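# Six arms hold cloth above lanterns over painted patch

## Task

Using the six arms, grip the cloth only by its four handles and hold it motionless so that every part of it hangs roughly a hand's width above the lantern tops and, viewed from straight above, covers the painted patch. At the end the cloth must touch nothing but the handle grips, and every lantern must still be upright at its starting spot. The task fails if, at the end, any arm touches the cloth fabric itself or any gripper holds a lantern. Knocking or placing any rigid object outside the work area also fails it. For reference, the arm bases sit on the table top at z=+0.72 m: arm1 (-0.87, +0.65) facing -90 deg, arm2 (-0.87, -0.65) facing +90, arm3 (0.00, +0.65) facing -90, arm4 (0.00, -0.65) facing +90, arm5 (+0.87, +0.65) facing -90, arm6 (+0.87, -0.65) facing +90. Headings are measured counter-clockwise from +x.

## Robot and tools

Setup: six identical i2rt Big YAM arms named arm1 to arm6. Each has six revolute joints, a two-finger gripper and a wrist camera. arm1, arm3 and arm5 stand on the +y edge of the table facing -y. arm2, arm4 and arm6 stand on the -y edge facing +y. Within each side they are spaced along x at -0.87, 0.00 and +0.87 m, with bases at z=0.72 m. A hand can reach about 1.0 m from its joint1 axis. Two fixed room cameras, cam_high and cam_low, give overview images.

Frame: a single scene frame with its origin on the floor and +z up. The hand point lies midway between the fingertips. The hand z axis runs along the fingers, and the fingers open along the hand y axis. Hand poses are computed from each robot's actual foot pose, which is never printed.

Joints are set by absolute targets, in radians, except the gripper, which is in metres. No command uses offsets. Ranges, with the tolerance for counting as arrived:
- joint1_rad: -2.879 to 2.879, ±0.045. Yaw about the foot; positive turns counter-clockwise seen from above; 0 aims the arm along its foot's heading.
- joint2_rad: 0 to 3.141, ±0.14. Shoulder; 0 puts the upper arm roughly level pointing back, and larger values raise it and then bring it forward.
- joint3_rad: 0 to 3.019, ±0.09. Elbow; 0 is fully folded, and larger values open it.
- joint4_rad: -1.692 to 1.57, ±0.055. Wrist pitch; positive tilts the fingers up.
- joint5_rad: -1.57 to 1.57, ±0.03. Sideways wrist swing; positive goes to the arm's right.
- joint6_rad: -2.094 to 2.094, ±0.035. Hand roll; positive is clockwise seen from behind the hand.
- gripper_m: 0 to 0.093, ±0.003. Fingertip gap. Each finger pad can squeeze with roughly 50-62 N, less on some grippers.
With joint1 and joint6 at 0 and the hand level and pointing forward, the wrist camera sits above the hand looking at the fingertips.

Tools:
- execute_actions(actions, cameras). actions is a list holding at most one object. That object is keyed by robot name, and each robot entry holds "joints", a map from joint name to its absolute target. All commanded motions start at once and may finish at different times. An empty list only returns state and images. cameras picks which images come back: arm1_cam_wrist through arm6_cam_wrist, cam_high, cam_low, or "all". Leaving it out or passing null or ["all"] returns every camera, and [] returns none. The "pictures" line gives the image order. An unknown key, an unknown camera or an out-of-range number rejects the whole call, and nothing moves. One action may last at most 15 s.
- wait(seconds): 0 to 10. It sends no new command, and the scene keeps running.
- zoom_image(camera, region): region is [x0, y0, x1, y1] in pixels of that camera's latest full image, with (0,0) at the top left and at most 504x504. It returns a finer view.
- finished_scene(scene): ends scene 1 or 2 for good after the last command is held, and reports success. The cloth must already be held correctly and stay that way.

Reading results: joint_positions gives current angles. joint_status tells how each commanded motion ended. off_target means it stopped short and may still be pushing. contact_stop or time_out means it now holds where it stopped. A joint that timed out may keep pushing toward its target or toward a clipped nearby one, and on_its_own lists it. Send the joint's reported position to relieve the push. "joint command not followed", often with a cause line, means the self- and inter-arm collision check blocked that arm's joint targets. Its gripper command still runs, and the blocked targets may be retried later. In on_its_own, "held at" is the target being held, not the actual position. Joints you leave out may keep chasing old targets. A joint holding a load up will sag after a stop. A very small change from the reported position may produce no motion.

Hazards: arms do not stop on contact and can push hard. A hard squeeze between two robots fails the run, and hard hits may too. No state line reports arm-to-arm contact, and the collision check may act late. It also ignores fingers, gripper housings and wrist cameras. Joints move at different speeds, so the hand can swing wide between postures; route motions with clearance from lanterns and from neighbouring arms. Avoid drops, slips, slams and forceful pushes. Objects touching robots do not count as robot contact. Loose objects may occasionally get a short push from outside.

Motor heat: holding loads warms motors, even while you are thinking. A MOTOR HOT line appears from 85 °C. At 100 °C an OVER-TEMPERATURE FAULT makes that arm go limp and fall until it cools, and its keys then show limit_stop_at_motor_heat. Resend targets afterwards. Some heat carries into the next scene. The robot holds the last command while you compose replies, so keep holds short and finish promptly.

After finished_scene, its result gives the next scene's task. If you resume from elsewhere, call execute_actions with an empty list to learn the current scene and task.

Each tool is called after "Emit:" as name(argument=value, ...) on one line, values as JSON.

## Session

Emit:
execute_actions(actions=[])

Scene clock: 0.00 s.
Motor temperatures (°C, as the motors report them): arm1=[24 24 23 23 24 26] | arm2=[23 27 26 23 25 24] | arm3=[23 26 24 25 25 26] | arm4=[24 22 23 27 25 24] | arm5=[25 23 24 25 24 24] | arm6=[24 25 27 25 24 25]
arm1.joint_positions: joint1_rad=+0.009 joint2_rad=+0.439 joint3_rad=+1.471 joint4_rad=-1.531 joint5_rad=+0.015 joint6_rad=+0.012 gripper_m=+0.094
arm1.joint_status: not commanded
arm1.hand: x=-0.8774 y=+0.5353 z=+1.3694 quat_wxyz=(-0.361, -0.617, -0.596, +0.366) (m; scene frame)
arm2.joint_positions: joint1_rad=-0.003 joint2_rad=+0.431 joint3_rad=+1.472 joint4_rad=-1.525 joint5_rad=+0.004 joint6_rad=-0.017 gripper_m=+0.095
arm2.joint_status: not commanded
arm2.hand: x=-0.8703 y=-0.5264 z=+1.3414 quat_wxyz=(-0.355, +0.625, -0.589, -0.369) (m; scene frame)
arm3.joint_positions: joint1_rad=-0.005 joint2_rad=+0.449 joint3_rad=+1.456 joint4_rad=-1.551 joint5_rad=+0.002 joint6_rad=-0.012 gripper_m=+0.095
arm3.joint_status: not commanded
arm3.hand: x=+0.0013 y=+0.5239 z=+1.2888 quat_wxyz=(-0.342, -0.613, -0.620, +0.350) (m; scene frame)
arm4.joint_positions: joint1_rad=-0.016 joint2_rad=+0.453 joint3_rad=+1.462 joint4_rad=-1.546 joint5_rad=-0.012 joint6_rad=+0.004 gripper_m=+0.095
arm4.joint_status: not commanded
arm4.hand: x=+0.0025 y=-0.5231 z=+1.3441 quat_wxyz=(-0.337, +0.620, -0.611, -0.360) (m; scene frame)
arm5.joint_positions: joint1_rad=+0.011 joint2_rad=+0.455 joint3_rad=+1.476 joint4_rad=-1.530 joint5_rad=-0.017 joint6_rad=+0.004 gripper_m=+0.095
arm5.joint_status: not commanded
arm5.hand: x=+0.8713 y=+0.5247 z=+1.2914 quat_wxyz=(-0.364, -0.608, -0.611, +0.352) (m; scene frame)
arm6.joint_positions: joint1_rad=-0.008 joint2_rad=+0.425 joint3_rad=+1.451 joint4_rad=-1.553 joint5_rad=+0.008 joint6_rad=-0.008 gripper_m=+0.094
arm6.joint_status: not commanded
arm6.hand: x=+0.8703 y=-0.5274 z=+1.2973 quat_wxyz=(-0.354, +0.616, -0.615, -0.342) (m; scene frame)
pictures: arm1_cam_wrist, arm2_cam_wrist, arm3_cam_wrist, arm4_cam_wrist, arm5_cam_wrist, arm6_cam_wrist, cam_high, cam_low
Images, in order (width x height): arm1_cam_wrist 504x504, arm2_cam_wrist 504x504, arm3_cam_wrist 504x504, arm4_cam_wrist 504x504, arm5_cam_wrist 504x504, arm6_cam_wrist 504x504, cam_high 896x504, cam_low 896x504.

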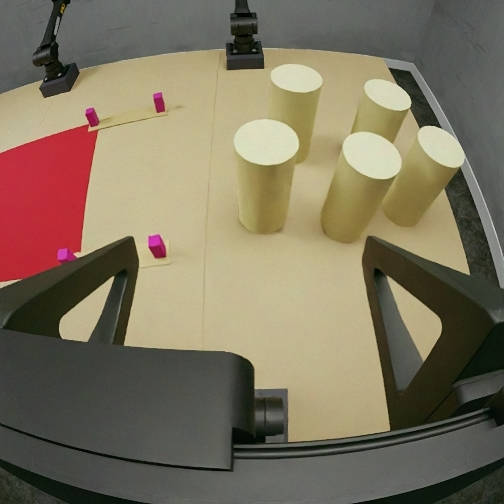

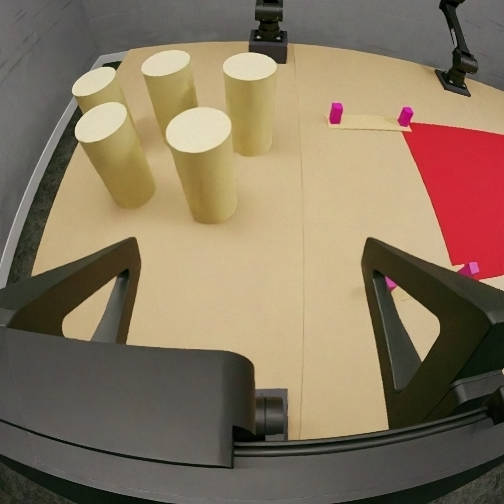

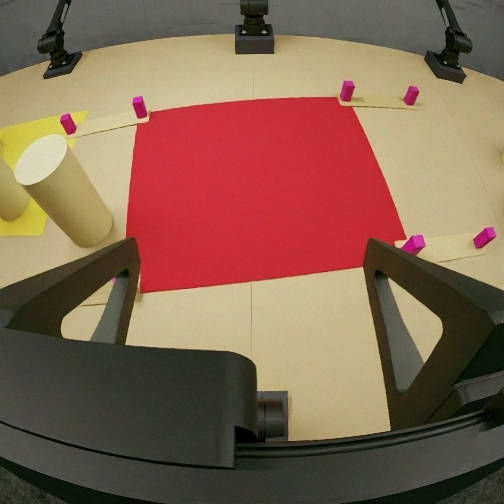

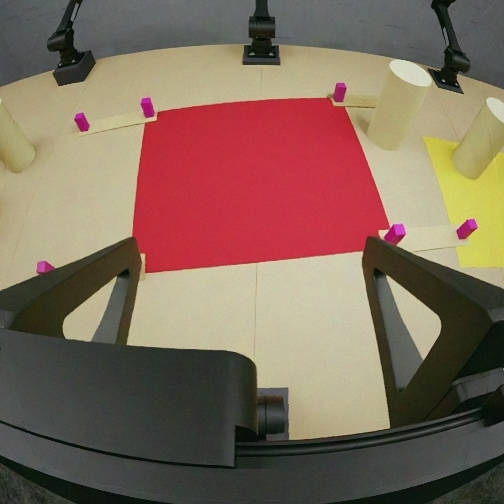

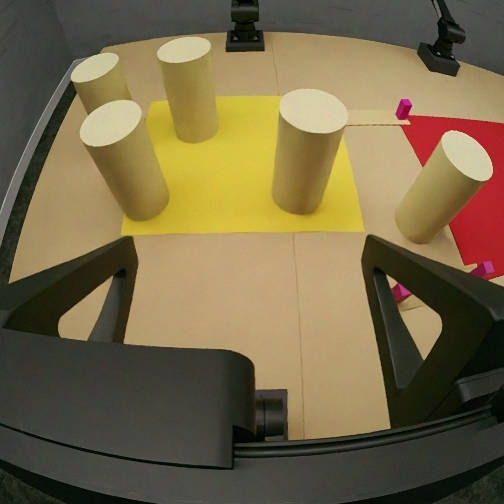

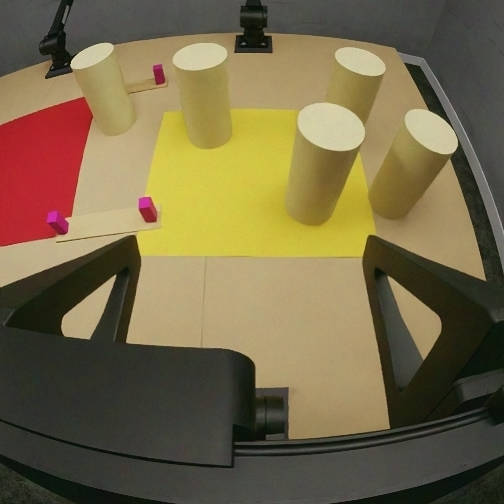

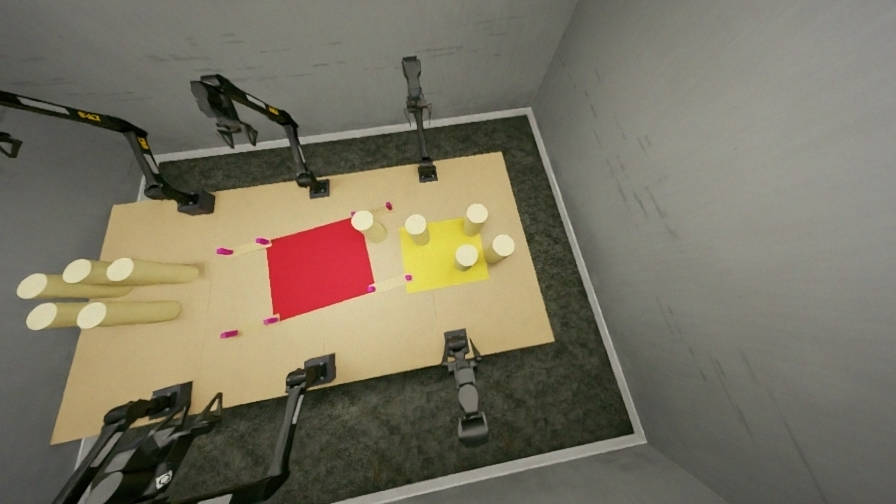

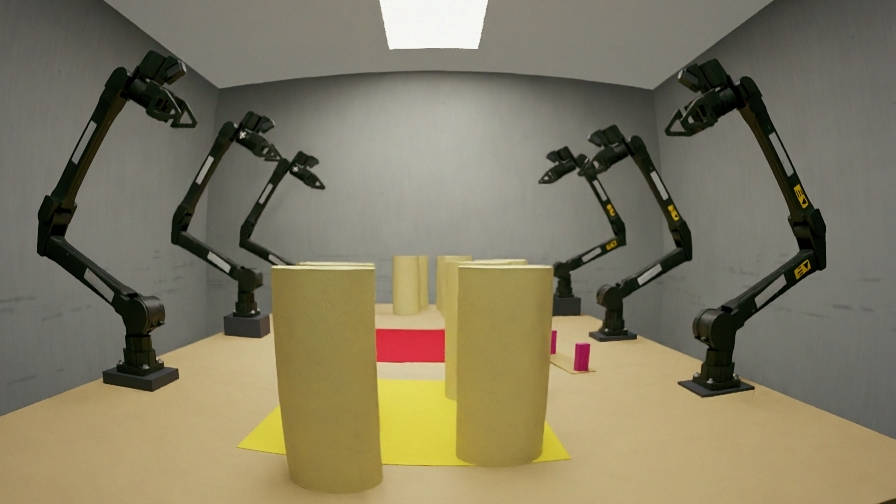

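Emit:
execute_actions(actions=[{"arm3":{"joints":{"joint1_rad":-0.75,"joint2_rad":1.5,"joint3_rad":1.5,"joint4_rad":-1.5}},"arm4":{"joints":{"joint1_rad":0.75,"joint2_rad":1.5,"joint3_rad":1.2,"joint4_rad":-1.0}},"arm5":{"joints":{"joint1_rad":-0.9,"joint2_rad":1.1,"joint3_rad":1.2,"joint4_rad":-1.5}},"arm6":{"joints":{"joint1_rad":0.6,"joint2_rad":1.2,"joint3_rad":1.2,"joint4_rad":-1.2}},"arm1":{"joints":{"joint4_rad":-0.5}}}])

Scene clock: 13.00 s.
Motor temperatures (°C, as the motors report them): arm1=[24 24 24 23 24 26] | arm2=[23 27 27 24 25 24] | arm3=[23 26 26 25 25 26] | arm4=[24 23 25 27 25 24] | arm5=[25 23 25 25 24 24] | arm6=[24 25 28 25 24 25]
arm1.joint_positions: joint1_rad=+0.009 joint2_rad=+0.439 joint3_rad=+1.471 joint4_rad=-0.514 joint5_rad=+0.015 joint6_rad=+0.012 gripper_m=+0.094
arm1.joint_status: all done
arm1.hand: x=-0.8787 y=+0.5396 z=+1.6089 quat_wxyz=(-0.612, -0.363, -0.342, +0.614) (m; scene frame)
arm2.joint_positions: joint1_rad=-0.003 joint2_rad=+0.431 joint3_rad=+1.472 joint4_rad=-1.525 joint5_rad=+0.004 joint6_rad=-0.017 gripper_m=+0.095
arm2.joint_status: not commanded
arm2.hand: x=-0.8703 y=-0.5264 z=+1.3414 quat_wxyz=(-0.355, +0.625, -0.589, -0.369) (m; scene frame)
arm3.joint_positions: joint1_rad=-0.750 joint2_rad=+1.495 joint3_rad=+1.479 joint4_rad=-1.504 joint5_rad=+0.002 joint6_rad=-0.012 gripper_m=+0.095
arm3.joint_status: all done
arm3.hand: x=-0.3081 y=+0.3150 z=+0.9992 quat_wxyz=(-0.007, -0.913, -0.407, +0.025) (m; scene frame)
arm4.joint_positions: joint1_rad=+0.757 joint2_rad=+1.490 joint3_rad=+1.192 joint4_rad=-1.015 joint5_rad=-0.012 joint6_rad=+0.004 gripper_m=+0.095
arm4.joint_status: all done
arm4.hand: x=-0.3456 y=-0.3086 z=+0.9568 quat_wxyz=(-0.040, +0.916, -0.378, -0.127) (m; scene frame)
arm5.joint_positions: joint1_rad=-0.897 joint2_rad=+1.105 joint3_rad=+1.184 joint4_rad=-1.508 joint5_rad=-0.018 joint6_rad=+0.004 gripper_m=+0.095
arm5.joint_status: all done
arm5.hand: x=+0.6124 y=+0.4466 z=+1.0134 quat_wxyz=(-0.032, -0.944, -0.323, +0.063) (m; scene frame)
arm6.joint_positions: joint1_rad=+0.605 joint2_rad=+1.191 joint3_rad=+1.204 joint4_rad=-1.210 joint5_rad=+0.009 joint6_rad=-0.008 gripper_m=+0.094
arm6.joint_status: all done
arm6.hand: x=+0.6325 y=-0.3039 z=+1.0255 quat_wxyz=(-0.086, +0.874, -0.452, -0.158) (m; scene frame)
pictures: arm1_cam_wrist, arm2_cam_wrist, arm3_cam_wrist, arm4_cam_wrist, arm5_cam_wrist, arm6_cam_wrist, cam_high, cam_low
Images, in order (width x height): arm1_cam_wrist 504x504, arm2_cam_wrist 504x504, arm3_cam_wrist 504x504, arm4_cam_wrist 504x504, arm5_cam_wrist 504x504, arm6_cam_wrist 504x504, cam_high 896x504, cam_low 896x504.

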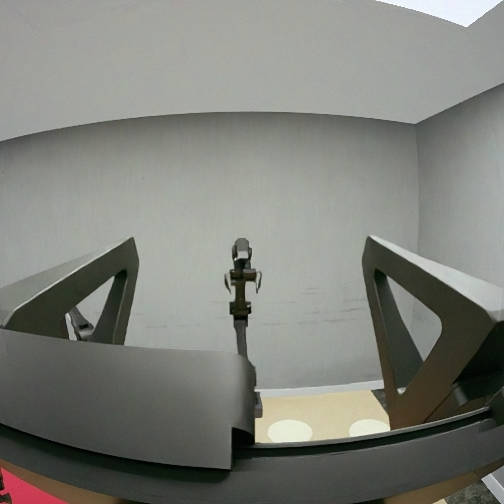

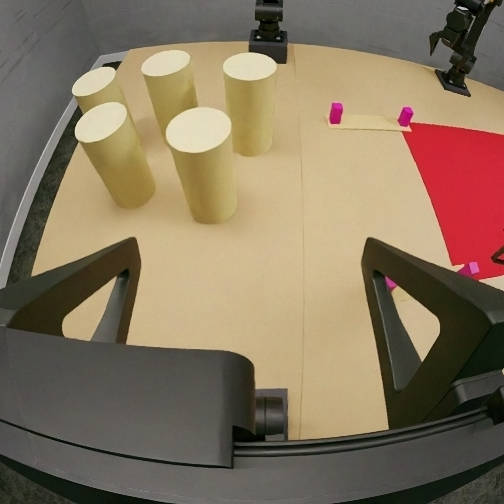

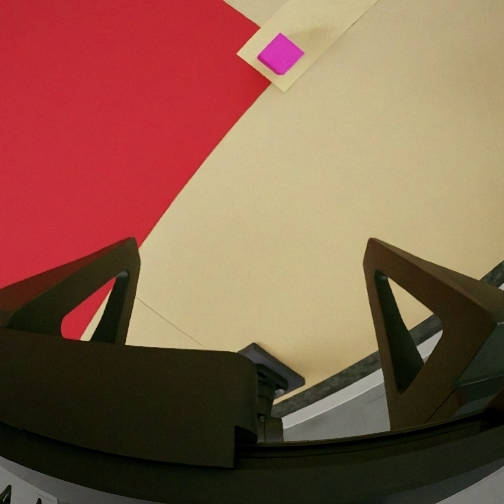

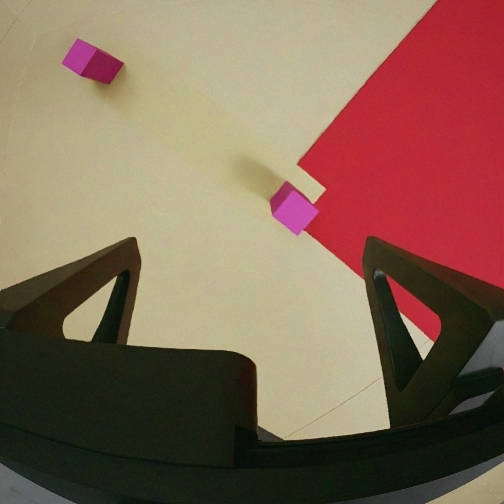

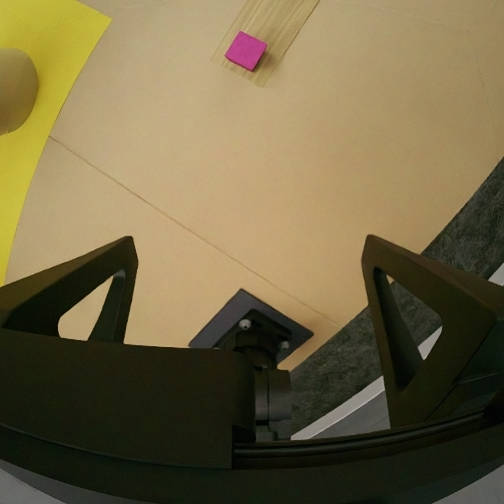

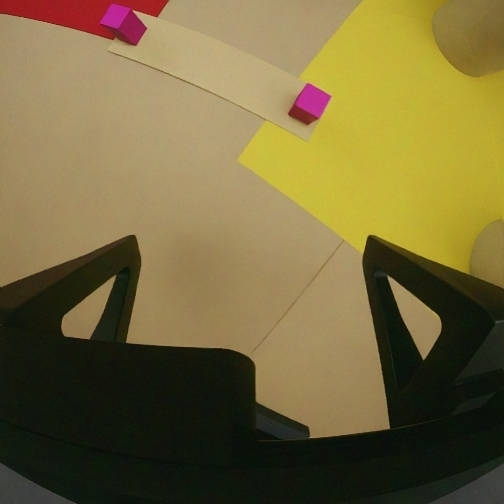

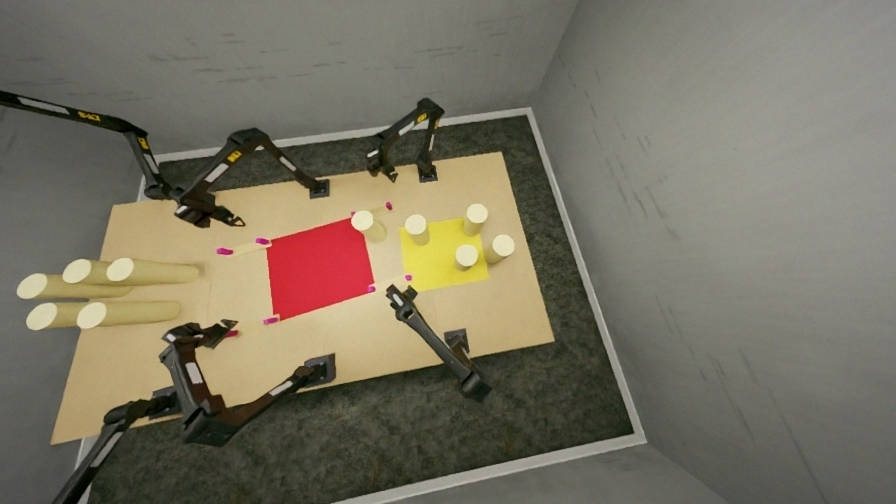

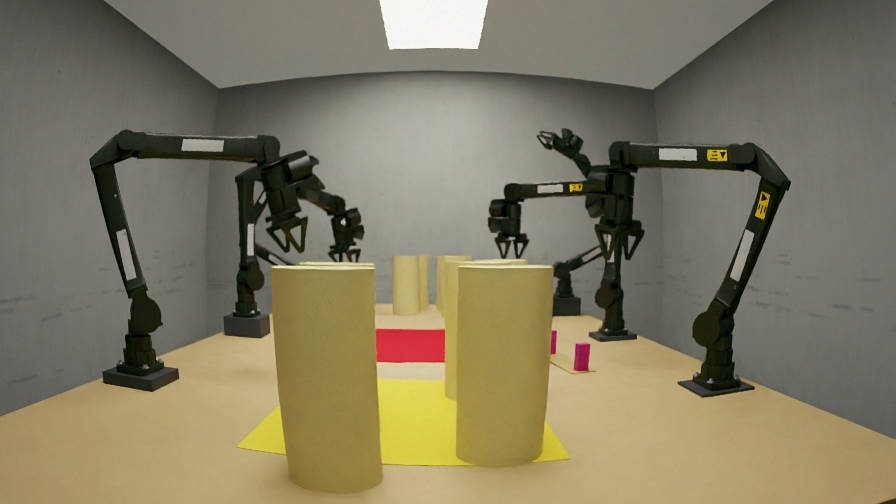

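Emit:
execute_actions(actions=[{"arm3":{"joints":{"joint1_rad":-0.765,"joint2_rad":1.79,"joint3_rad":1.49,"joint4_rad":-1.26,"joint6_rad":-0.87}},"arm4":{"joints":{"joint1_rad":0.71,"joint2_rad":1.68,"joint3_rad":1.22,"joint4_rad":-1.1,"joint6_rad":0.6}},"arm5":{"joints":{"joint1_rad":-1.08,"joint2_rad":2.015,"joint3_rad":1.8,"joint4_rad":-1.345,"joint6_rad":-1.19}},"arm6":{"joints":{"joint1_rad":0.85,"joint2_rad":2.09,"joint3_rad":1.89,"joint4_rad":-1.36,"joint6_rad":0.74}}}], cameras=["arm3_cam_wrist","arm4_cam_wrist","arm5_cam_wrist","arm6_cam_wrist","cam_high"])

Scene clock: 50.07 s.
Motor temperatures (°C, as the motors report them): arm1=[24 24 24 24 24 26] | arm2=[23 27 29 24 25 24] | arm3=[23 27 29 25 25 26] | arm4=[24 23 28 27 25 24] | arm5=[25 23 28 25 24 24] | arm6=[24 26 32 25 24 25]
arm1.joint_positions: joint1_rad=+0.009 joint2_rad=+0.439 joint3_rad=+1.471 joint4_rad=-0.514 joint5_rad=+0.015 joint6_rad=+0.012 gripper_m=+0.094
arm1.joint_status: not commanded
arm1.hand: x=-0.8787 y=+0.5396 z=+1.6089 quat_wxyz=(-0.612, -0.363, -0.342, +0.614) (m; scene frame)
arm2.joint_positions: joint1_rad=-0.003 joint2_rad=+0.431 joint3_rad=+1.472 joint4_rad=-1.525 joint5_rad=+0.004 joint6_rad=-0.017 gripper_m=+0.095
arm2.joint_status: not commanded
arm2.hand: x=-0.8703 y=-0.5264 z=+1.3414 quat_wxyz=(-0.355, +0.625, -0.589, -0.369) (m; scene frame)
arm3.joint_positions: joint1_rad=-0.750 joint2_rad=+1.811 joint3_rad=+1.466 joint4_rad=-1.269 joint5_rad=+0.002 joint6_rad=-0.861 gripper_m=+0.095
arm3.joint_status: all done
arm3.hand: x=-0.3573 y=+0.2628 z=+0.8453 quat_wxyz=(+0.003, -0.665, -0.747, -0.021) (m; scene frame)
arm4.joint_positions: joint1_rad=+0.709 joint2_rad=+1.688 joint3_rad=+1.192 joint4_rad=-1.090 joint5_rad=-0.012 joint6_rad=+0.583 gripper_m=+0.095
arm4.joint_status: all done
arm4.hand: x=-0.3160 y=-0.3081 z=+0.8639 quat_wxyz=(+0.011, +0.762, -0.648, +0.003) (m; scene frame)
arm5.joint_positions: joint1_rad=-1.084 joint2_rad=+2.013 joint3_rad=+1.760 joint4_rad=-1.352 joint5_rad=-0.018 joint6_rad=-1.177 gripper_m=+0.095
arm5.joint_status: all done
arm5.hand: x=+0.3315 y=+0.3703 z=+0.8291 quat_wxyz=(-0.015, -0.678, -0.735, -0.013) (m; scene frame)
arm6.joint_positions: joint1_rad=+0.856 joint2_rad=+2.097 joint3_rad=+1.841 joint4_rad=-1.352 joint5_rad=+0.009 joint6_rad=+0.727 gripper_m=+0.094
arm6.joint_status: all done
arm6.hand: x=+0.3927 y=-0.2357 z=+0.8221 quat_wxyz=(-0.001, +0.753, -0.658, +0.024) (m; scene frame)
pictures: arm3_cam_wrist, arm4_cam_wrist, arm5_cam_wrist, arm6_cam_wrist, cam_high
Images, in order (width x height): arm3_cam_wrist 504x504, arm4_cam_wrist 504x504, arm5_cam_wrist 504x504, arm6_cam_wrist 504x504, cam_high 896x504.

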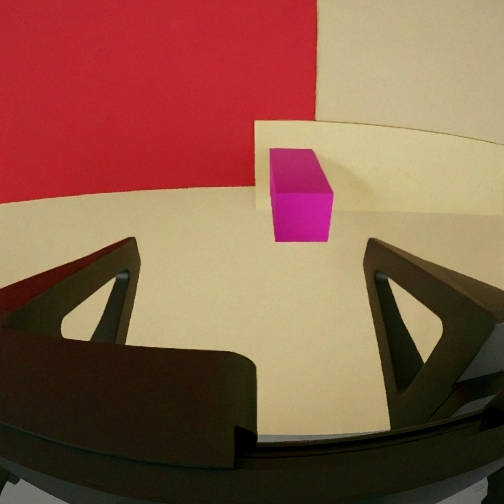

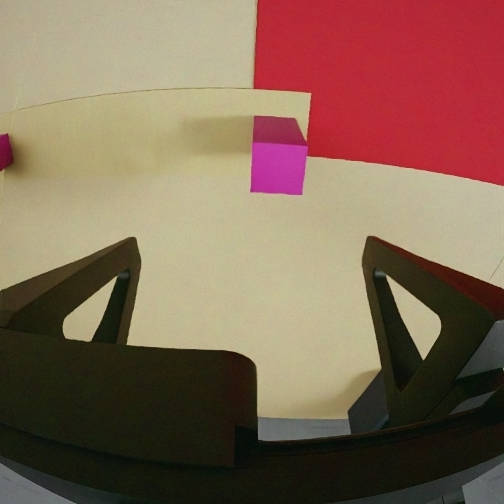

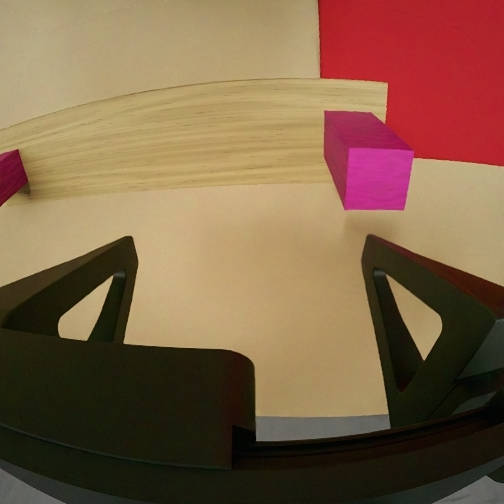

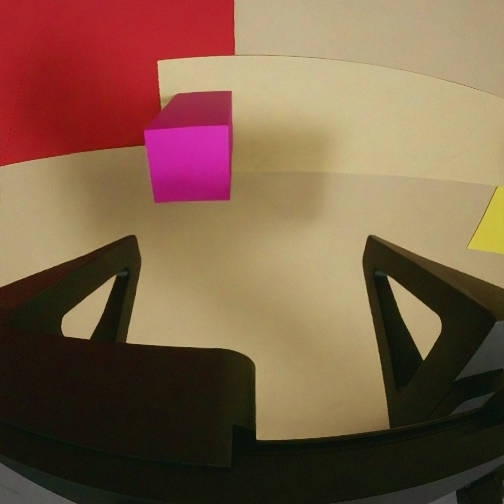

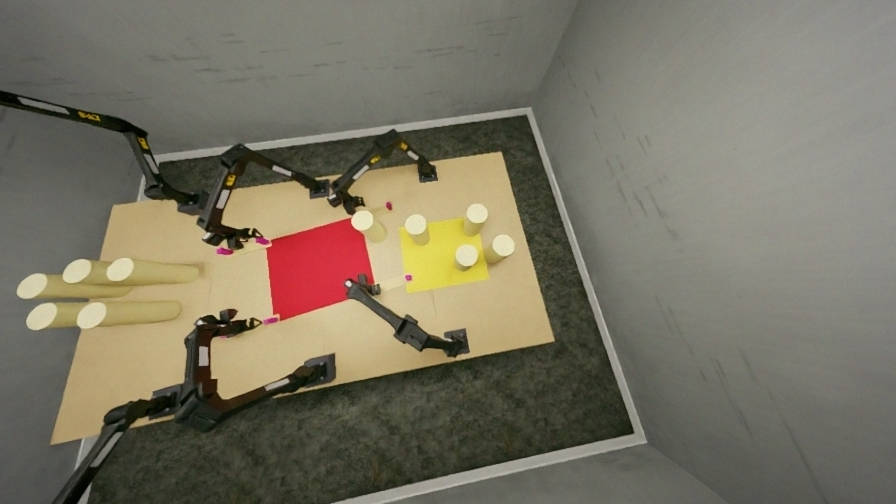

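Emit:
execute_actions(actions=[{"arm3":{"joints":{"joint1_rad":-0.8,"joint4_rad":-1.22,"joint6_rad":-0.92}},"arm4":{"joints":{"joint1_rad":0.665,"joint6_rad":0.57}},"arm5":{"joints":{"joint1_rad":-1.1,"joint2_rad":2.15,"joint3_rad":2.03,"joint4_rad":-1.4,"joint6_rad":-1.23}},"arm6":{"joints":{"joint2_rad":2.16,"joint3_rad":2.0}}}], cameras=[])

Emit:
execute_actions(actions=[{"arm3":{"joints":{"joint2_rad":1.865,"joint3_rad":1.4,"joint4_rad":-1.05}},"arm4":{"joints":{"joint2_rad":1.81,"joint3_rad":1.12,"joint4_rad":-0.83}},"arm5":{"joints":{"joint2_rad":2.19,"joint3_rad":1.95,"joint4_rad":-1.28}},"arm6":{"joints":{"joint2_rad":2.19,"joint3_rad":1.93,"joint4_rad":-1.24}}}], cameras=["arm3_cam_wrist","arm4_cam_wrist","arm5_cam_wrist","arm6_cam_wrist"])

Scene clock: 63.80 s.
Motor temperatures (°C, as the motors report them): arm1=[24 24 24 24 24 26] | arm2=[23 27 29 24 25 24] | arm3=[23 29 30 25 25 26] | arm4=[24 24 28 27 25 24] | arm5=[25 25 29 25 24 24] | arm6=[24 28 34 25 24 25]
arm1.joint_positions: joint1_rad=+0.009 joint2_rad=+0.439 joint3_rad=+1.471 joint4_rad=-0.514 joint5_rad=+0.015 joint6_rad=+0.012 gripper_m=+0.094
arm1.joint_status: not commanded
arm1.hand: x=-0.8787 y=+0.5396 z=+1.6089 quat_wxyz=(-0.612, -0.363, -0.342, +0.614) (m; scene frame)
arm2.joint_positions: joint1_rad=-0.003 joint2_rad=+0.431 joint3_rad=+1.472 joint4_rad=-1.525 joint5_rad=+0.004 joint6_rad=-0.017 gripper_m=+0.095
arm2.joint_status: not commanded
arm2.hand: x=-0.8703 y=-0.5264 z=+1.3414 quat_wxyz=(-0.355, +0.625, -0.589, -0.369) (m; scene frame)
arm3.joint_positions: joint1_rad=-0.795 joint2_rad=+1.811 joint3_rad=+1.466 joint4_rad=-1.232 joint5_rad=+0.002 joint6_rad=-0.911 gripper_m=+0.095
arm3.joint_status: all done
arm3.hand: x=-0.3808 y=+0.2731 z=+0.8452 quat_wxyz=(+0.003, -0.663, -0.748, -0.003) (m; scene frame)
arm4.joint_positions: joint1_rad=+0.664 joint2_rad=+1.688 joint3_rad=+1.192 joint4_rad=-1.090 joint5_rad=-0.012 joint6_rad=+0.583 gripper_m=+0.095
arm4.joint_status: all done
arm4.hand: x=-0.3000 y=-0.2940 z=+0.8637 quat_wxyz=(+0.012, +0.747, -0.665, +0.003) (m; scene frame)
arm5.joint_positions: joint1_rad=-1.092 joint2_rad=+2.147 joint3_rad=+1.987 joint4_rad=-1.387 joint5_rad=-0.018 joint6_rad=-1.217 gripper_m=+0.095
arm5.joint_status: all done
arm5.hand: x=+0.2746 y=+0.3468 z=+0.8308 quat_wxyz=(-0.005, -0.666, -0.746, +0.014) (m; scene frame)
arm6.joint_positions: joint1_rad=+0.856 joint2_rad=+2.124 joint3_rad=+1.953 joint4_rad=-1.355 joint5_rad=+0.009 joint6_rad=+0.727 gripper_m=+0.094
arm6.joint_status: all done
arm6.hand: x=+0.3662 y=-0.2126 z=+0.8465 quat_wxyz=(-0.001, +0.752, -0.659, -0.017) (m; scene frame)
pictures: none
No camera images: the call's "cameras" was empty. Leave "cameras" out to get every camera's image.

Scene clock: 64.97 s.
Motor temperatures (°C, as the motors report them): arm1=[24 24 24 24 24 26] | arm2=[23 27 29 24 25 24] | arm3=[23 29 30 25 25 26] | arm4=[24 24 28 27 25 24] | arm5=[25 25 29 25 24 24] | arm6=[24 28 34 25 24 25]
arm1.joint_positions: joint1_rad=+0.009 joint2_rad=+0.439 joint3_rad=+1.471 joint4_rad=-0.514 joint5_rad=+0.015 joint6_rad=+0.012 gripper_m=+0.094
arm1.joint_status: not commanded
arm1.hand: x=-0.8787 y=+0.5396 z=+1.6089 quat_wxyz=(-0.612, -0.363, -0.342, +0.614) (m; scene frame)
arm2.joint_positions: joint1_rad=-0.003 joint2_rad=+0.431 joint3_rad=+1.472 joint4_rad=-1.525 joint5_rad=+0.004 joint6_rad=-0.017 gripper_m=+0.095
arm2.joint_status: not commanded
arm2.hand: x=-0.8703 y=-0.5264 z=+1.3414 quat_wxyz=(-0.355, +0.625, -0.589, -0.369) (m; scene frame)
arm3.joint_positions: joint1_rad=-0.795 joint2_rad=+1.858 joint3_rad=+1.389 joint4_rad=-1.062 joint5_rad=+0.002 joint6_rad=-0.911 gripper_m=+0.095
arm3.joint_status: all done
arm3.hand: x=-0.3872 y=+0.2672 z=+0.7939 quat_wxyz=(+0.004, -0.663, -0.748, +0.020) (m; scene frame)
arm4.joint_positions: joint1_rad=+0.664 joint2_rad=+1.812 joint3_rad=+1.110 joint4_rad=-0.842 joint5_rad=-0.012 joint6_rad=+0.583 gripper_m=+0.095
arm4.joint_status: all done
arm4.hand: x=-0.3075 y=-0.2864 z=+0.7817 quat_wxyz=(+0.009, +0.747, -0.665, -0.017) (m; scene frame)
arm5.joint_positions: joint1_rad=-1.092 joint2_rad=+2.180 joint3_rad=+1.948 joint4_rad=-1.295 joint5_rad=-0.018 joint6_rad=-1.217 gripper_m=+0.095
arm5.joint_status: all done
arm5.hand: x=+0.2671 y=+0.3430 z=+0.7951 quat_wxyz=(-0.001, -0.665, -0.746, +0.023) (m; scene frame)
arm6.joint_positions: joint1_rad=+0.856 joint2_rad=+2.162 joint3_rad=+1.944 joint4_rad=-1.251 joint5_rad=+0.009 joint6_rad=+0.727 gripper_m=+0.094
arm6.joint_status: all done
arm6.hand: x=+0.3503 y=-0.1992 z=+0.8197 quat_wxyz=(+0.000, +0.751, -0.658, -0.045) (m; scene frame)
pictures: arm3_cam_wrist, arm4_cam_wrist, arm5_cam_wrist, arm6_cam_wrist
Images, in order (width x height): arm3_cam_wrist 504x504, arm4_cam_wrist 504x504, arm5_cam_wrist 504x504, arm6_cam_wrist 504x504.

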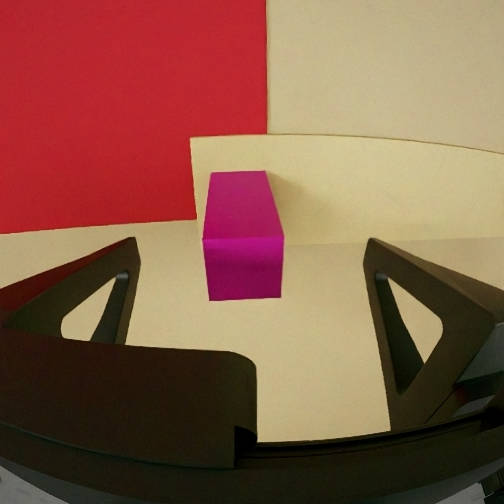

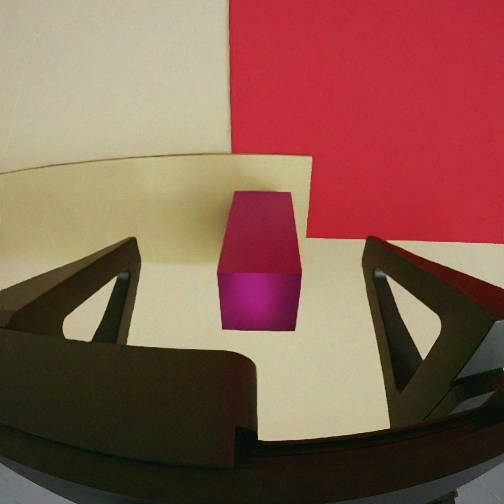

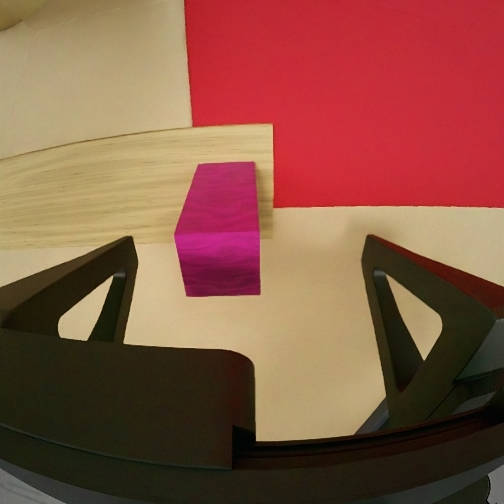

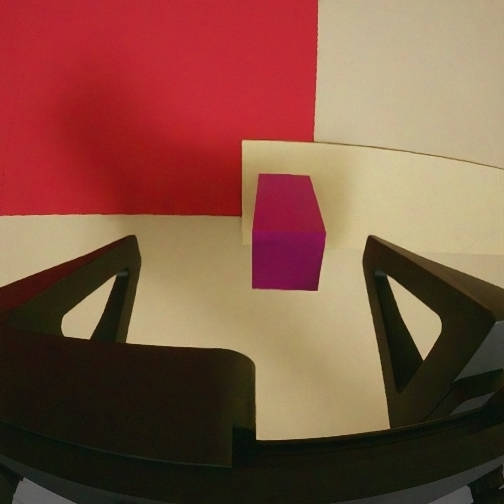

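Emit:
execute_actions(actions=[{"arm3":{"joints":{"joint2_rad":1.91,"joint3_rad":1.38}},"arm4":{"joints":{"joint2_rad":1.83,"joint3_rad":1.08}},"arm5":{"joints":{"joint2_rad":2.21,"joint3_rad":1.91}},"arm6":{"joints":{"joint2_rad":2.23,"joint3_rad":1.865}}}], cameras=["arm3_cam_wrist","arm4_cam_wrist","arm5_cam_wrist","arm6_cam_wrist"])

Scene clock: 73.20 s.
Motor temperatures (°C, as the motors report them): arm1=[24 24 25 24 24 26] | arm2=[23 27 29 24 25 24] | arm3=[23 29 29 25 25 26] | arm4=[24 24 28 27 25 24] | arm5=[25 26 28 25 24 24] | arm6=[24 28 33 25 24 25]
arm1.joint_positions: joint1_rad=+0.009 joint2_rad=+0.439 joint3_rad=+1.471 joint4_rad=-0.514 joint5_rad=+0.015 joint6_rad=+0.012 gripper_m=+0.094
arm1.joint_status: not commanded
arm1.hand: x=-0.8787 y=+0.5396 z=+1.6089 quat_wxyz=(-0.612, -0.363, -0.342, +0.614) (m; scene frame)
arm2.joint_positions: joint1_rad=-0.003 joint2_rad=+0.431 joint3_rad=+1.472 joint4_rad=-1.525 joint5_rad=+0.004 joint6_rad=-0.017 gripper_m=+0.095
arm2.joint_status: not commanded
arm2.hand: x=-0.8703 y=-0.5264 z=+1.3414 quat_wxyz=(-0.355, +0.625, -0.589, -0.369) (m; scene frame)
arm3.joint_positions: joint1_rad=-0.795 joint2_rad=+1.895 joint3_rad=+1.372 joint4_rad=-1.062 joint5_rad=+0.002 joint6_rad=-0.911 gripper_m=+0.095
arm3.joint_status: all done
arm3.hand: x=-0.3801 y=+0.2743 z=+0.7692 quat_wxyz=(+0.003, -0.663, -0.749, -0.007) (m; scene frame)
arm4.joint_positions: joint1_rad=+0.664 joint2_rad=+1.812 joint3_rad=+1.078 joint4_rad=-0.840 joint5_rad=-0.012 joint6_rad=+0.583 gripper_m=+0.095
arm4.joint_status: all done
arm4.hand: x=-0.2979 y=-0.2980 z=+0.7724 quat_wxyz=(+0.011, +0.747, -0.665, -0.003) (m; scene frame)
arm5.joint_positions: joint1_rad=-1.092 joint2_rad=+2.197 joint3_rad=+1.909 joint4_rad=-1.292 joint5_rad=-0.018 joint6_rad=-1.217 gripper_m=+0.095
arm5.joint_status: all done
arm5.hand: x=+0.2794 y=+0.3492 z=+0.7701 quat_wxyz=(-0.011, -0.666, -0.746, -0.001) (m; scene frame)
arm6.joint_positions: joint1_rad=+0.856 joint2_rad=+2.212 joint3_rad=+1.873 joint4_rad=-1.247 joint5_rad=+0.009 joint6_rad=+0.727 gripper_m=+0.094
arm6.joint_status: all done
arm6.hand: x=+0.3716 y=-0.2181 z=+0.7605 quat_wxyz=(-0.001, +0.752, -0.658, +0.013) (m; scene frame)
pictures: arm3_cam_wrist, arm4_cam_wrist, arm5_cam_wrist, arm6_cam_wrist
Images, in order (width x height): arm3_cam_wrist 504x504, arm4_cam_wrist 504x504, arm5_cam_wrist 504x504, arm6_cam_wrist 504x504.

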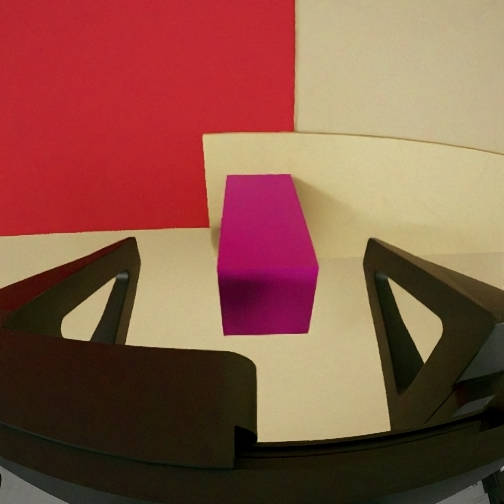

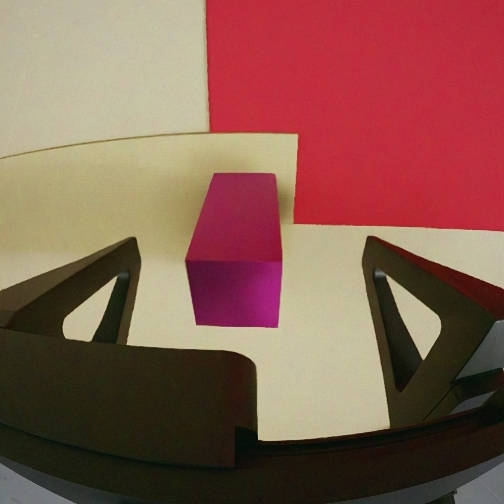

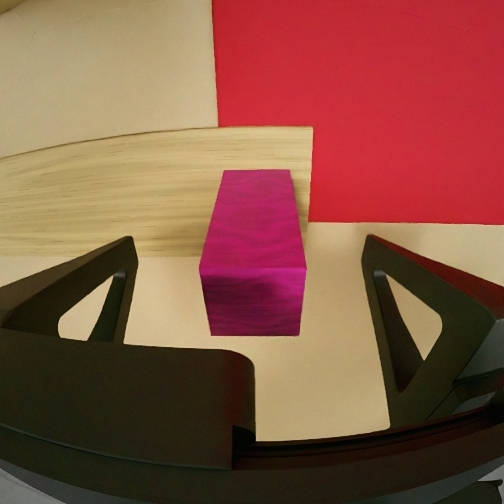

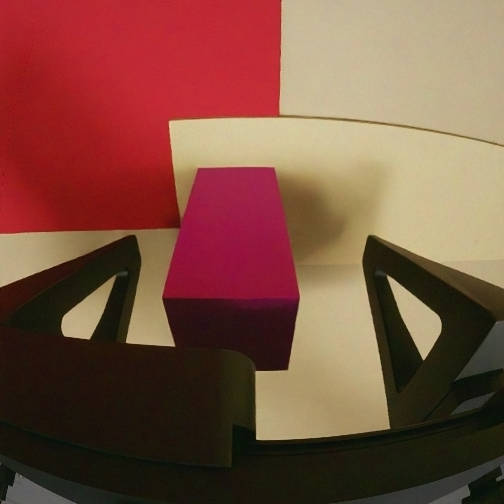

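Emit:
execute_actions(actions=[{"arm3":{"joints":{"gripper_m":0.01}},"arm4":{"joints":{"gripper_m":0.01}},"arm5":{"joints":{"gripper_m":0.01}},"arm6":{"joints":{"gripper_m":0.01}}}], cameras=[])

Emit:
execute_actions(actions=[{"arm3":{"joints":{"joint2_rad":1.73,"joint3_rad":1.8,"joint4_rad":-1.59}},"arm4":{"joints":{"joint2_rad":1.54,"joint3_rad":1.45,"joint4_rad":-1.435}},"arm5":{"joints":{"joint2_rad":2.12,"joint3_rad":2.36,"joint4_rad":-1.68}},"arm6":{"joints":{"joint2_rad":2.12,"joint3_rad":2.36,"joint4_rad":-1.68}}}], cameras=[])

Emit:
execute_actions(actions=[{"arm3":{"joints":{"joint2_rad":1.63,"joint3_rad":2.13,"joint4_rad":-1.68}},"arm4":{"joints":{"joint2_rad":1.43,"joint3_rad":1.8,"joint4_rad":-1.68}},"arm5":{"joints":{"joint2_rad":1.97,"joint3_rad":2.58}},"arm6":{"joints":{"joint2_rad":1.97,"joint3_rad":2.58}}}], cameras=["cam_high","cam_low"])

Scene clock: 89.20 s.
Motor temperatures (°C, as the motors report them): arm1=[24 24 25 24 24 26] | arm2=[23 27 29 24 25 24] | arm3=[23 29 29 25 25 26] | arm4=[24 24 27 27 25 24] | arm5=[25 27 28 25 24 24] | arm6=[24 29 31 25 24 25]
arm1.joint_positions: joint1_rad=+0.009 joint2_rad=+0.439 joint3_rad=+1.471 joint4_rad=-0.514 joint5_rad=+0.015 joint6_rad=+0.012 gripper_m=+0.094
arm1.joint_status: not commanded
arm1.hand: x=-0.8787 y=+0.5396 z=+1.6089 quat_wxyz=(-0.612, -0.363, -0.342, +0.614) (m; scene frame)
arm2.joint_positions: joint1_rad=-0.003 joint2_rad=+0.431 joint3_rad=+1.472 joint4_rad=-1.525 joint5_rad=+0.004 joint6_rad=-0.017 gripper_m=+0.095
arm2.joint_status: not commanded
arm2.hand: x=-0.8703 y=-0.5264 z=+1.3414 quat_wxyz=(-0.355, +0.625, -0.589, -0.369) (m; scene frame)
arm3.joint_positions: joint1_rad=-0.795 joint2_rad=+1.895 joint3_rad=+1.372 joint4_rad=-1.060 joint5_rad=+0.001 joint6_rad=-0.913 gripper_m=+0.030
arm3.joint_status: gripper_m off_target (ended at +0.030, target +0.010)
arm3.hand: x=-0.3804 y=+0.2739 z=+0.7692 quat_wxyz=(+0.002, -0.662, -0.749, -0.006) (m; scene frame)
arm4.joint_positions: joint1_rad=+0.664 joint2_rad=+1.812 joint3_rad=+1.078 joint4_rad=-0.840 joint5_rad=-0.011 joint6_rad=+0.582 gripper_m=+0.029
arm4.joint_status: gripper_m off_target (ended at +0.029, target +0.010)
arm4.hand: x=-0.2979 y=-0.2979 z=+0.7724 quat_wxyz=(+0.011, +0.747, -0.665, -0.003) (m; scene frame)
arm5.joint_positions: joint1_rad=-1.092 joint2_rad=+2.197 joint3_rad=+1.909 joint4_rad=-1.290 joint5_rad=-0.016 joint6_rad=-1.221 gripper_m=+0.030
arm5.joint_status: gripper_m off_target (ended at +0.030, target +0.010)
arm5.hand: x=+0.2788 y=+0.3491 z=+0.7701 quat_wxyz=(-0.010, -0.664, -0.747, -0.001) (m; scene frame)
arm6.joint_positions: joint1_rad=+0.856 joint2_rad=+2.212 joint3_rad=+1.873 joint4_rad=-1.246 joint5_rad=+0.008 joint6_rad=+0.728 gripper_m=+0.028
arm6.joint_status: gripper_m off_target (ended at +0.028, target +0.010)
arm6.hand: x=+0.3712 y=-0.2180 z=+0.7605 quat_wxyz=(+0.000, +0.752, -0.659, +0.013) (m; scene frame)
pictures: none
No camera images: the call's "cameras" was empty. Leave "cameras" out to get every camera's image.

Scene clock: 90.70 s.
Motor temperatures (°C, as the motors report them): arm1=[24 24 25 24 24 26] | arm2=[23 27 29 24 25 24] | arm3=[23 29 29 25 25 26] | arm4=[24 24 27 27 25 24] | arm5=[25 27 28 25 24 24] | arm6=[24 29 32 25 24 25]
arm1.joint_positions: joint1_rad=+0.009 joint2_rad=+0.439 joint3_rad=+1.471 joint4_rad=-0.514 joint5_rad=+0.015 joint6_rad=+0.012 gripper_m=+0.094
arm1.joint_status: not commanded
arm1.hand: x=-0.8787 y=+0.5396 z=+1.6089 quat_wxyz=(-0.612, -0.363, -0.342, +0.614) (m; scene frame)
arm2.joint_positions: joint1_rad=-0.003 joint2_rad=+0.431 joint3_rad=+1.472 joint4_rad=-1.525 joint5_rad=+0.004 joint6_rad=-0.017 gripper_m=+0.095
arm2.joint_status: not commanded
arm2.hand: x=-0.8703 y=-0.5264 z=+1.3414 quat_wxyz=(-0.355, +0.625, -0.589, -0.369) (m; scene frame)
arm3.joint_positions: joint1_rad=-0.795 joint2_rad=+1.723 joint3_rad=+1.769 joint4_rad=-1.585 joint5_rad=-0.008 joint6_rad=-0.914 gripper_m=+0.030
arm3.joint_status: all done
arm3.hand: x=-0.3790 y=+0.2716 z=+1.0044 quat_wxyz=(+0.000, -0.662, -0.749, +0.017) (m; scene frame)
arm4.joint_positions: joint1_rad=+0.663 joint2_rad=+1.531 joint3_rad=+1.437 joint4_rad=-1.424 joint5_rad=-0.003 joint6_rad=+0.582 gripper_m=+0.029
arm4.joint_status: all done
arm4.hand: x=-0.2978 y=-0.2910 z=+1.0226 quat_wxyz=(+0.002, +0.747, -0.665, -0.030) (m; scene frame)
arm5.joint_positions: joint1_rad=-1.092 joint2_rad=+2.120 joint3_rad=+2.333 joint4_rad=-1.660 joint5_rad=-0.018 joint6_rad=-1.221 gripper_m=+0.030
arm5.joint_status: all done
arm5.hand: x=+0.2627 y=+0.3410 z=+0.9818 quat_wxyz=(+0.014, -0.663, -0.746, +0.061) (m; scene frame)
arm6.joint_positions: joint1_rad=+0.856 joint2_rad=+2.101 joint3_rad=+2.328 joint4_rad=-1.663 joint5_rad=+0.006 joint6_rad=+0.728 gripper_m=+0.028
arm6.joint_status: all done
arm6.hand: x=+0.3569 y=-0.2037 z=+1.0051 quat_wxyz=(+0.001, +0.750, -0.658, -0.062) (m; scene frame)
pictures: none
No camera images: the call's "cameras" was empty. Leave "cameras" out to get every camera's image.

Scene clock: 92.27 s.
Motor temperatures (°C, as the motors report them): arm1=[24 24 25 24 24 26] | arm2=[23 27 29 24 25 24] | arm3=[23 29 30 25 25 26] | arm4=[24 24 28 27 25 24] | arm5=[25 27 28 25 24 24] | arm6=[24 29 32 25 24 25]
arm1.joint_positions: joint1_rad=+0.009 joint2_rad=+0.439 joint3_rad=+1.471 joint4_rad=-0.514 joint5_rad=+0.015 joint6_rad=+0.012 gripper_m=+0.094
arm1.joint_status: not commanded
arm1.hand: x=-0.8787 y=+0.5396 z=+1.6089 quat_wxyz=(-0.612, -0.363, -0.342, +0.614) (m; scene frame)
arm2.joint_positions: joint1_rad=-0.003 joint2_rad=+0.431 joint3_rad=+1.472 joint4_rad=-1.525 joint5_rad=+0.004 joint6_rad=-0.017 gripper_m=+0.095
arm2.joint_status: not commanded
arm2.hand: x=-0.8703 y=-0.5264 z=+1.3414 quat_wxyz=(-0.355, +0.625, -0.589, -0.369) (m; scene frame)
arm3.joint_positions: joint1_rad=-0.795 joint2_rad=+1.626 joint3_rad=+2.093 joint4_rad=-1.682 joint5_rad=-0.009 joint6_rad=-0.914 gripper_m=+0.030
arm3.joint_status: all done
arm3.hand: x=-0.3791 y=+0.2699 z=+1.1844 quat_wxyz=(+0.009, -0.651, -0.738, +0.177) (m; scene frame)
arm4.joint_positions: joint1_rad=+0.663 joint2_rad=+1.420 joint3_rad=+1.766 joint4_rad=-1.672 joint5_rad=-0.004 joint6_rad=+0.582 gripper_m=+0.029
arm4.joint_status: all done
arm4.hand: x=-0.2850 y=-0.3037 z=+1.1985 quat_wxyz=(-0.011, +0.741, -0.660, -0.125) (m; scene frame)
arm5.joint_positions: joint1_rad=-1.092 joint2_rad=+1.984 joint3_rad=+2.567 joint4_rad=-1.665 joint5_rad=-0.018 joint6_rad=-1.221 gripper_m=+0.030
arm5.joint_status: all done
arm5.hand: x=+0.2719 y=+0.3459 z=+1.1699 quat_wxyz=(+0.080, -0.643, -0.727, +0.228) (m; scene frame)
arm6.joint_positions: joint1_rad=+0.856 joint2_rad=+1.966 joint3_rad=+2.554 joint4_rad=-1.667 joint5_rad=+0.006 joint6_rad=+0.730 gripper_m=+0.028
arm6.joint_status: all done
arm6.hand: x=+0.3658 y=-0.2096 z=+1.1887 quat_wxyz=(+0.003, +0.729, -0.642, -0.238) (m; scene frame)
pictures: cam_high, cam_low
Images, in order (width x height): cam_high 896x504, cam_low 896x504.

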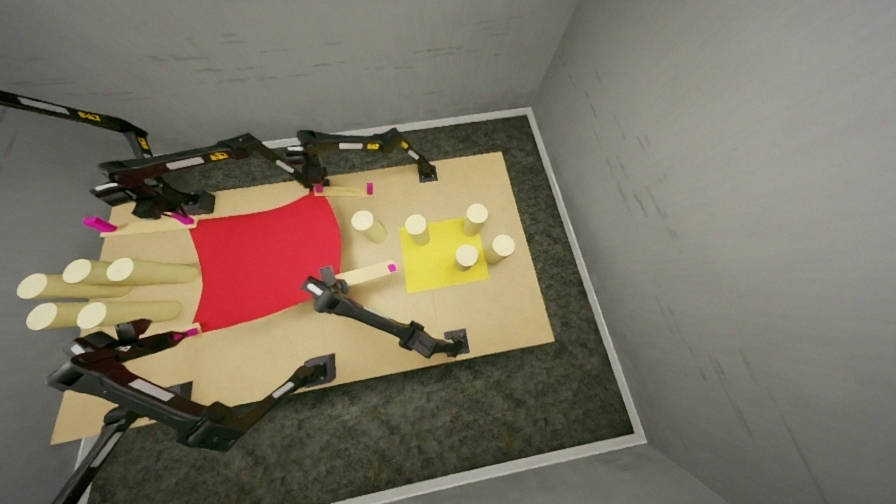

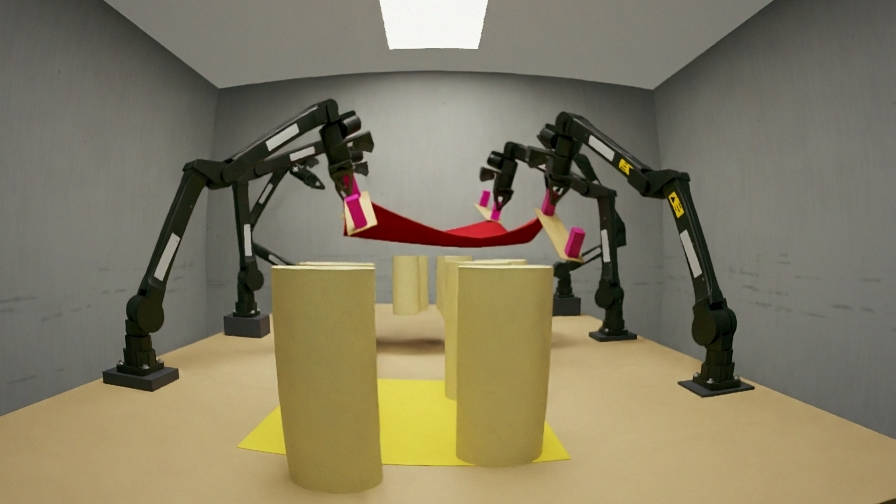

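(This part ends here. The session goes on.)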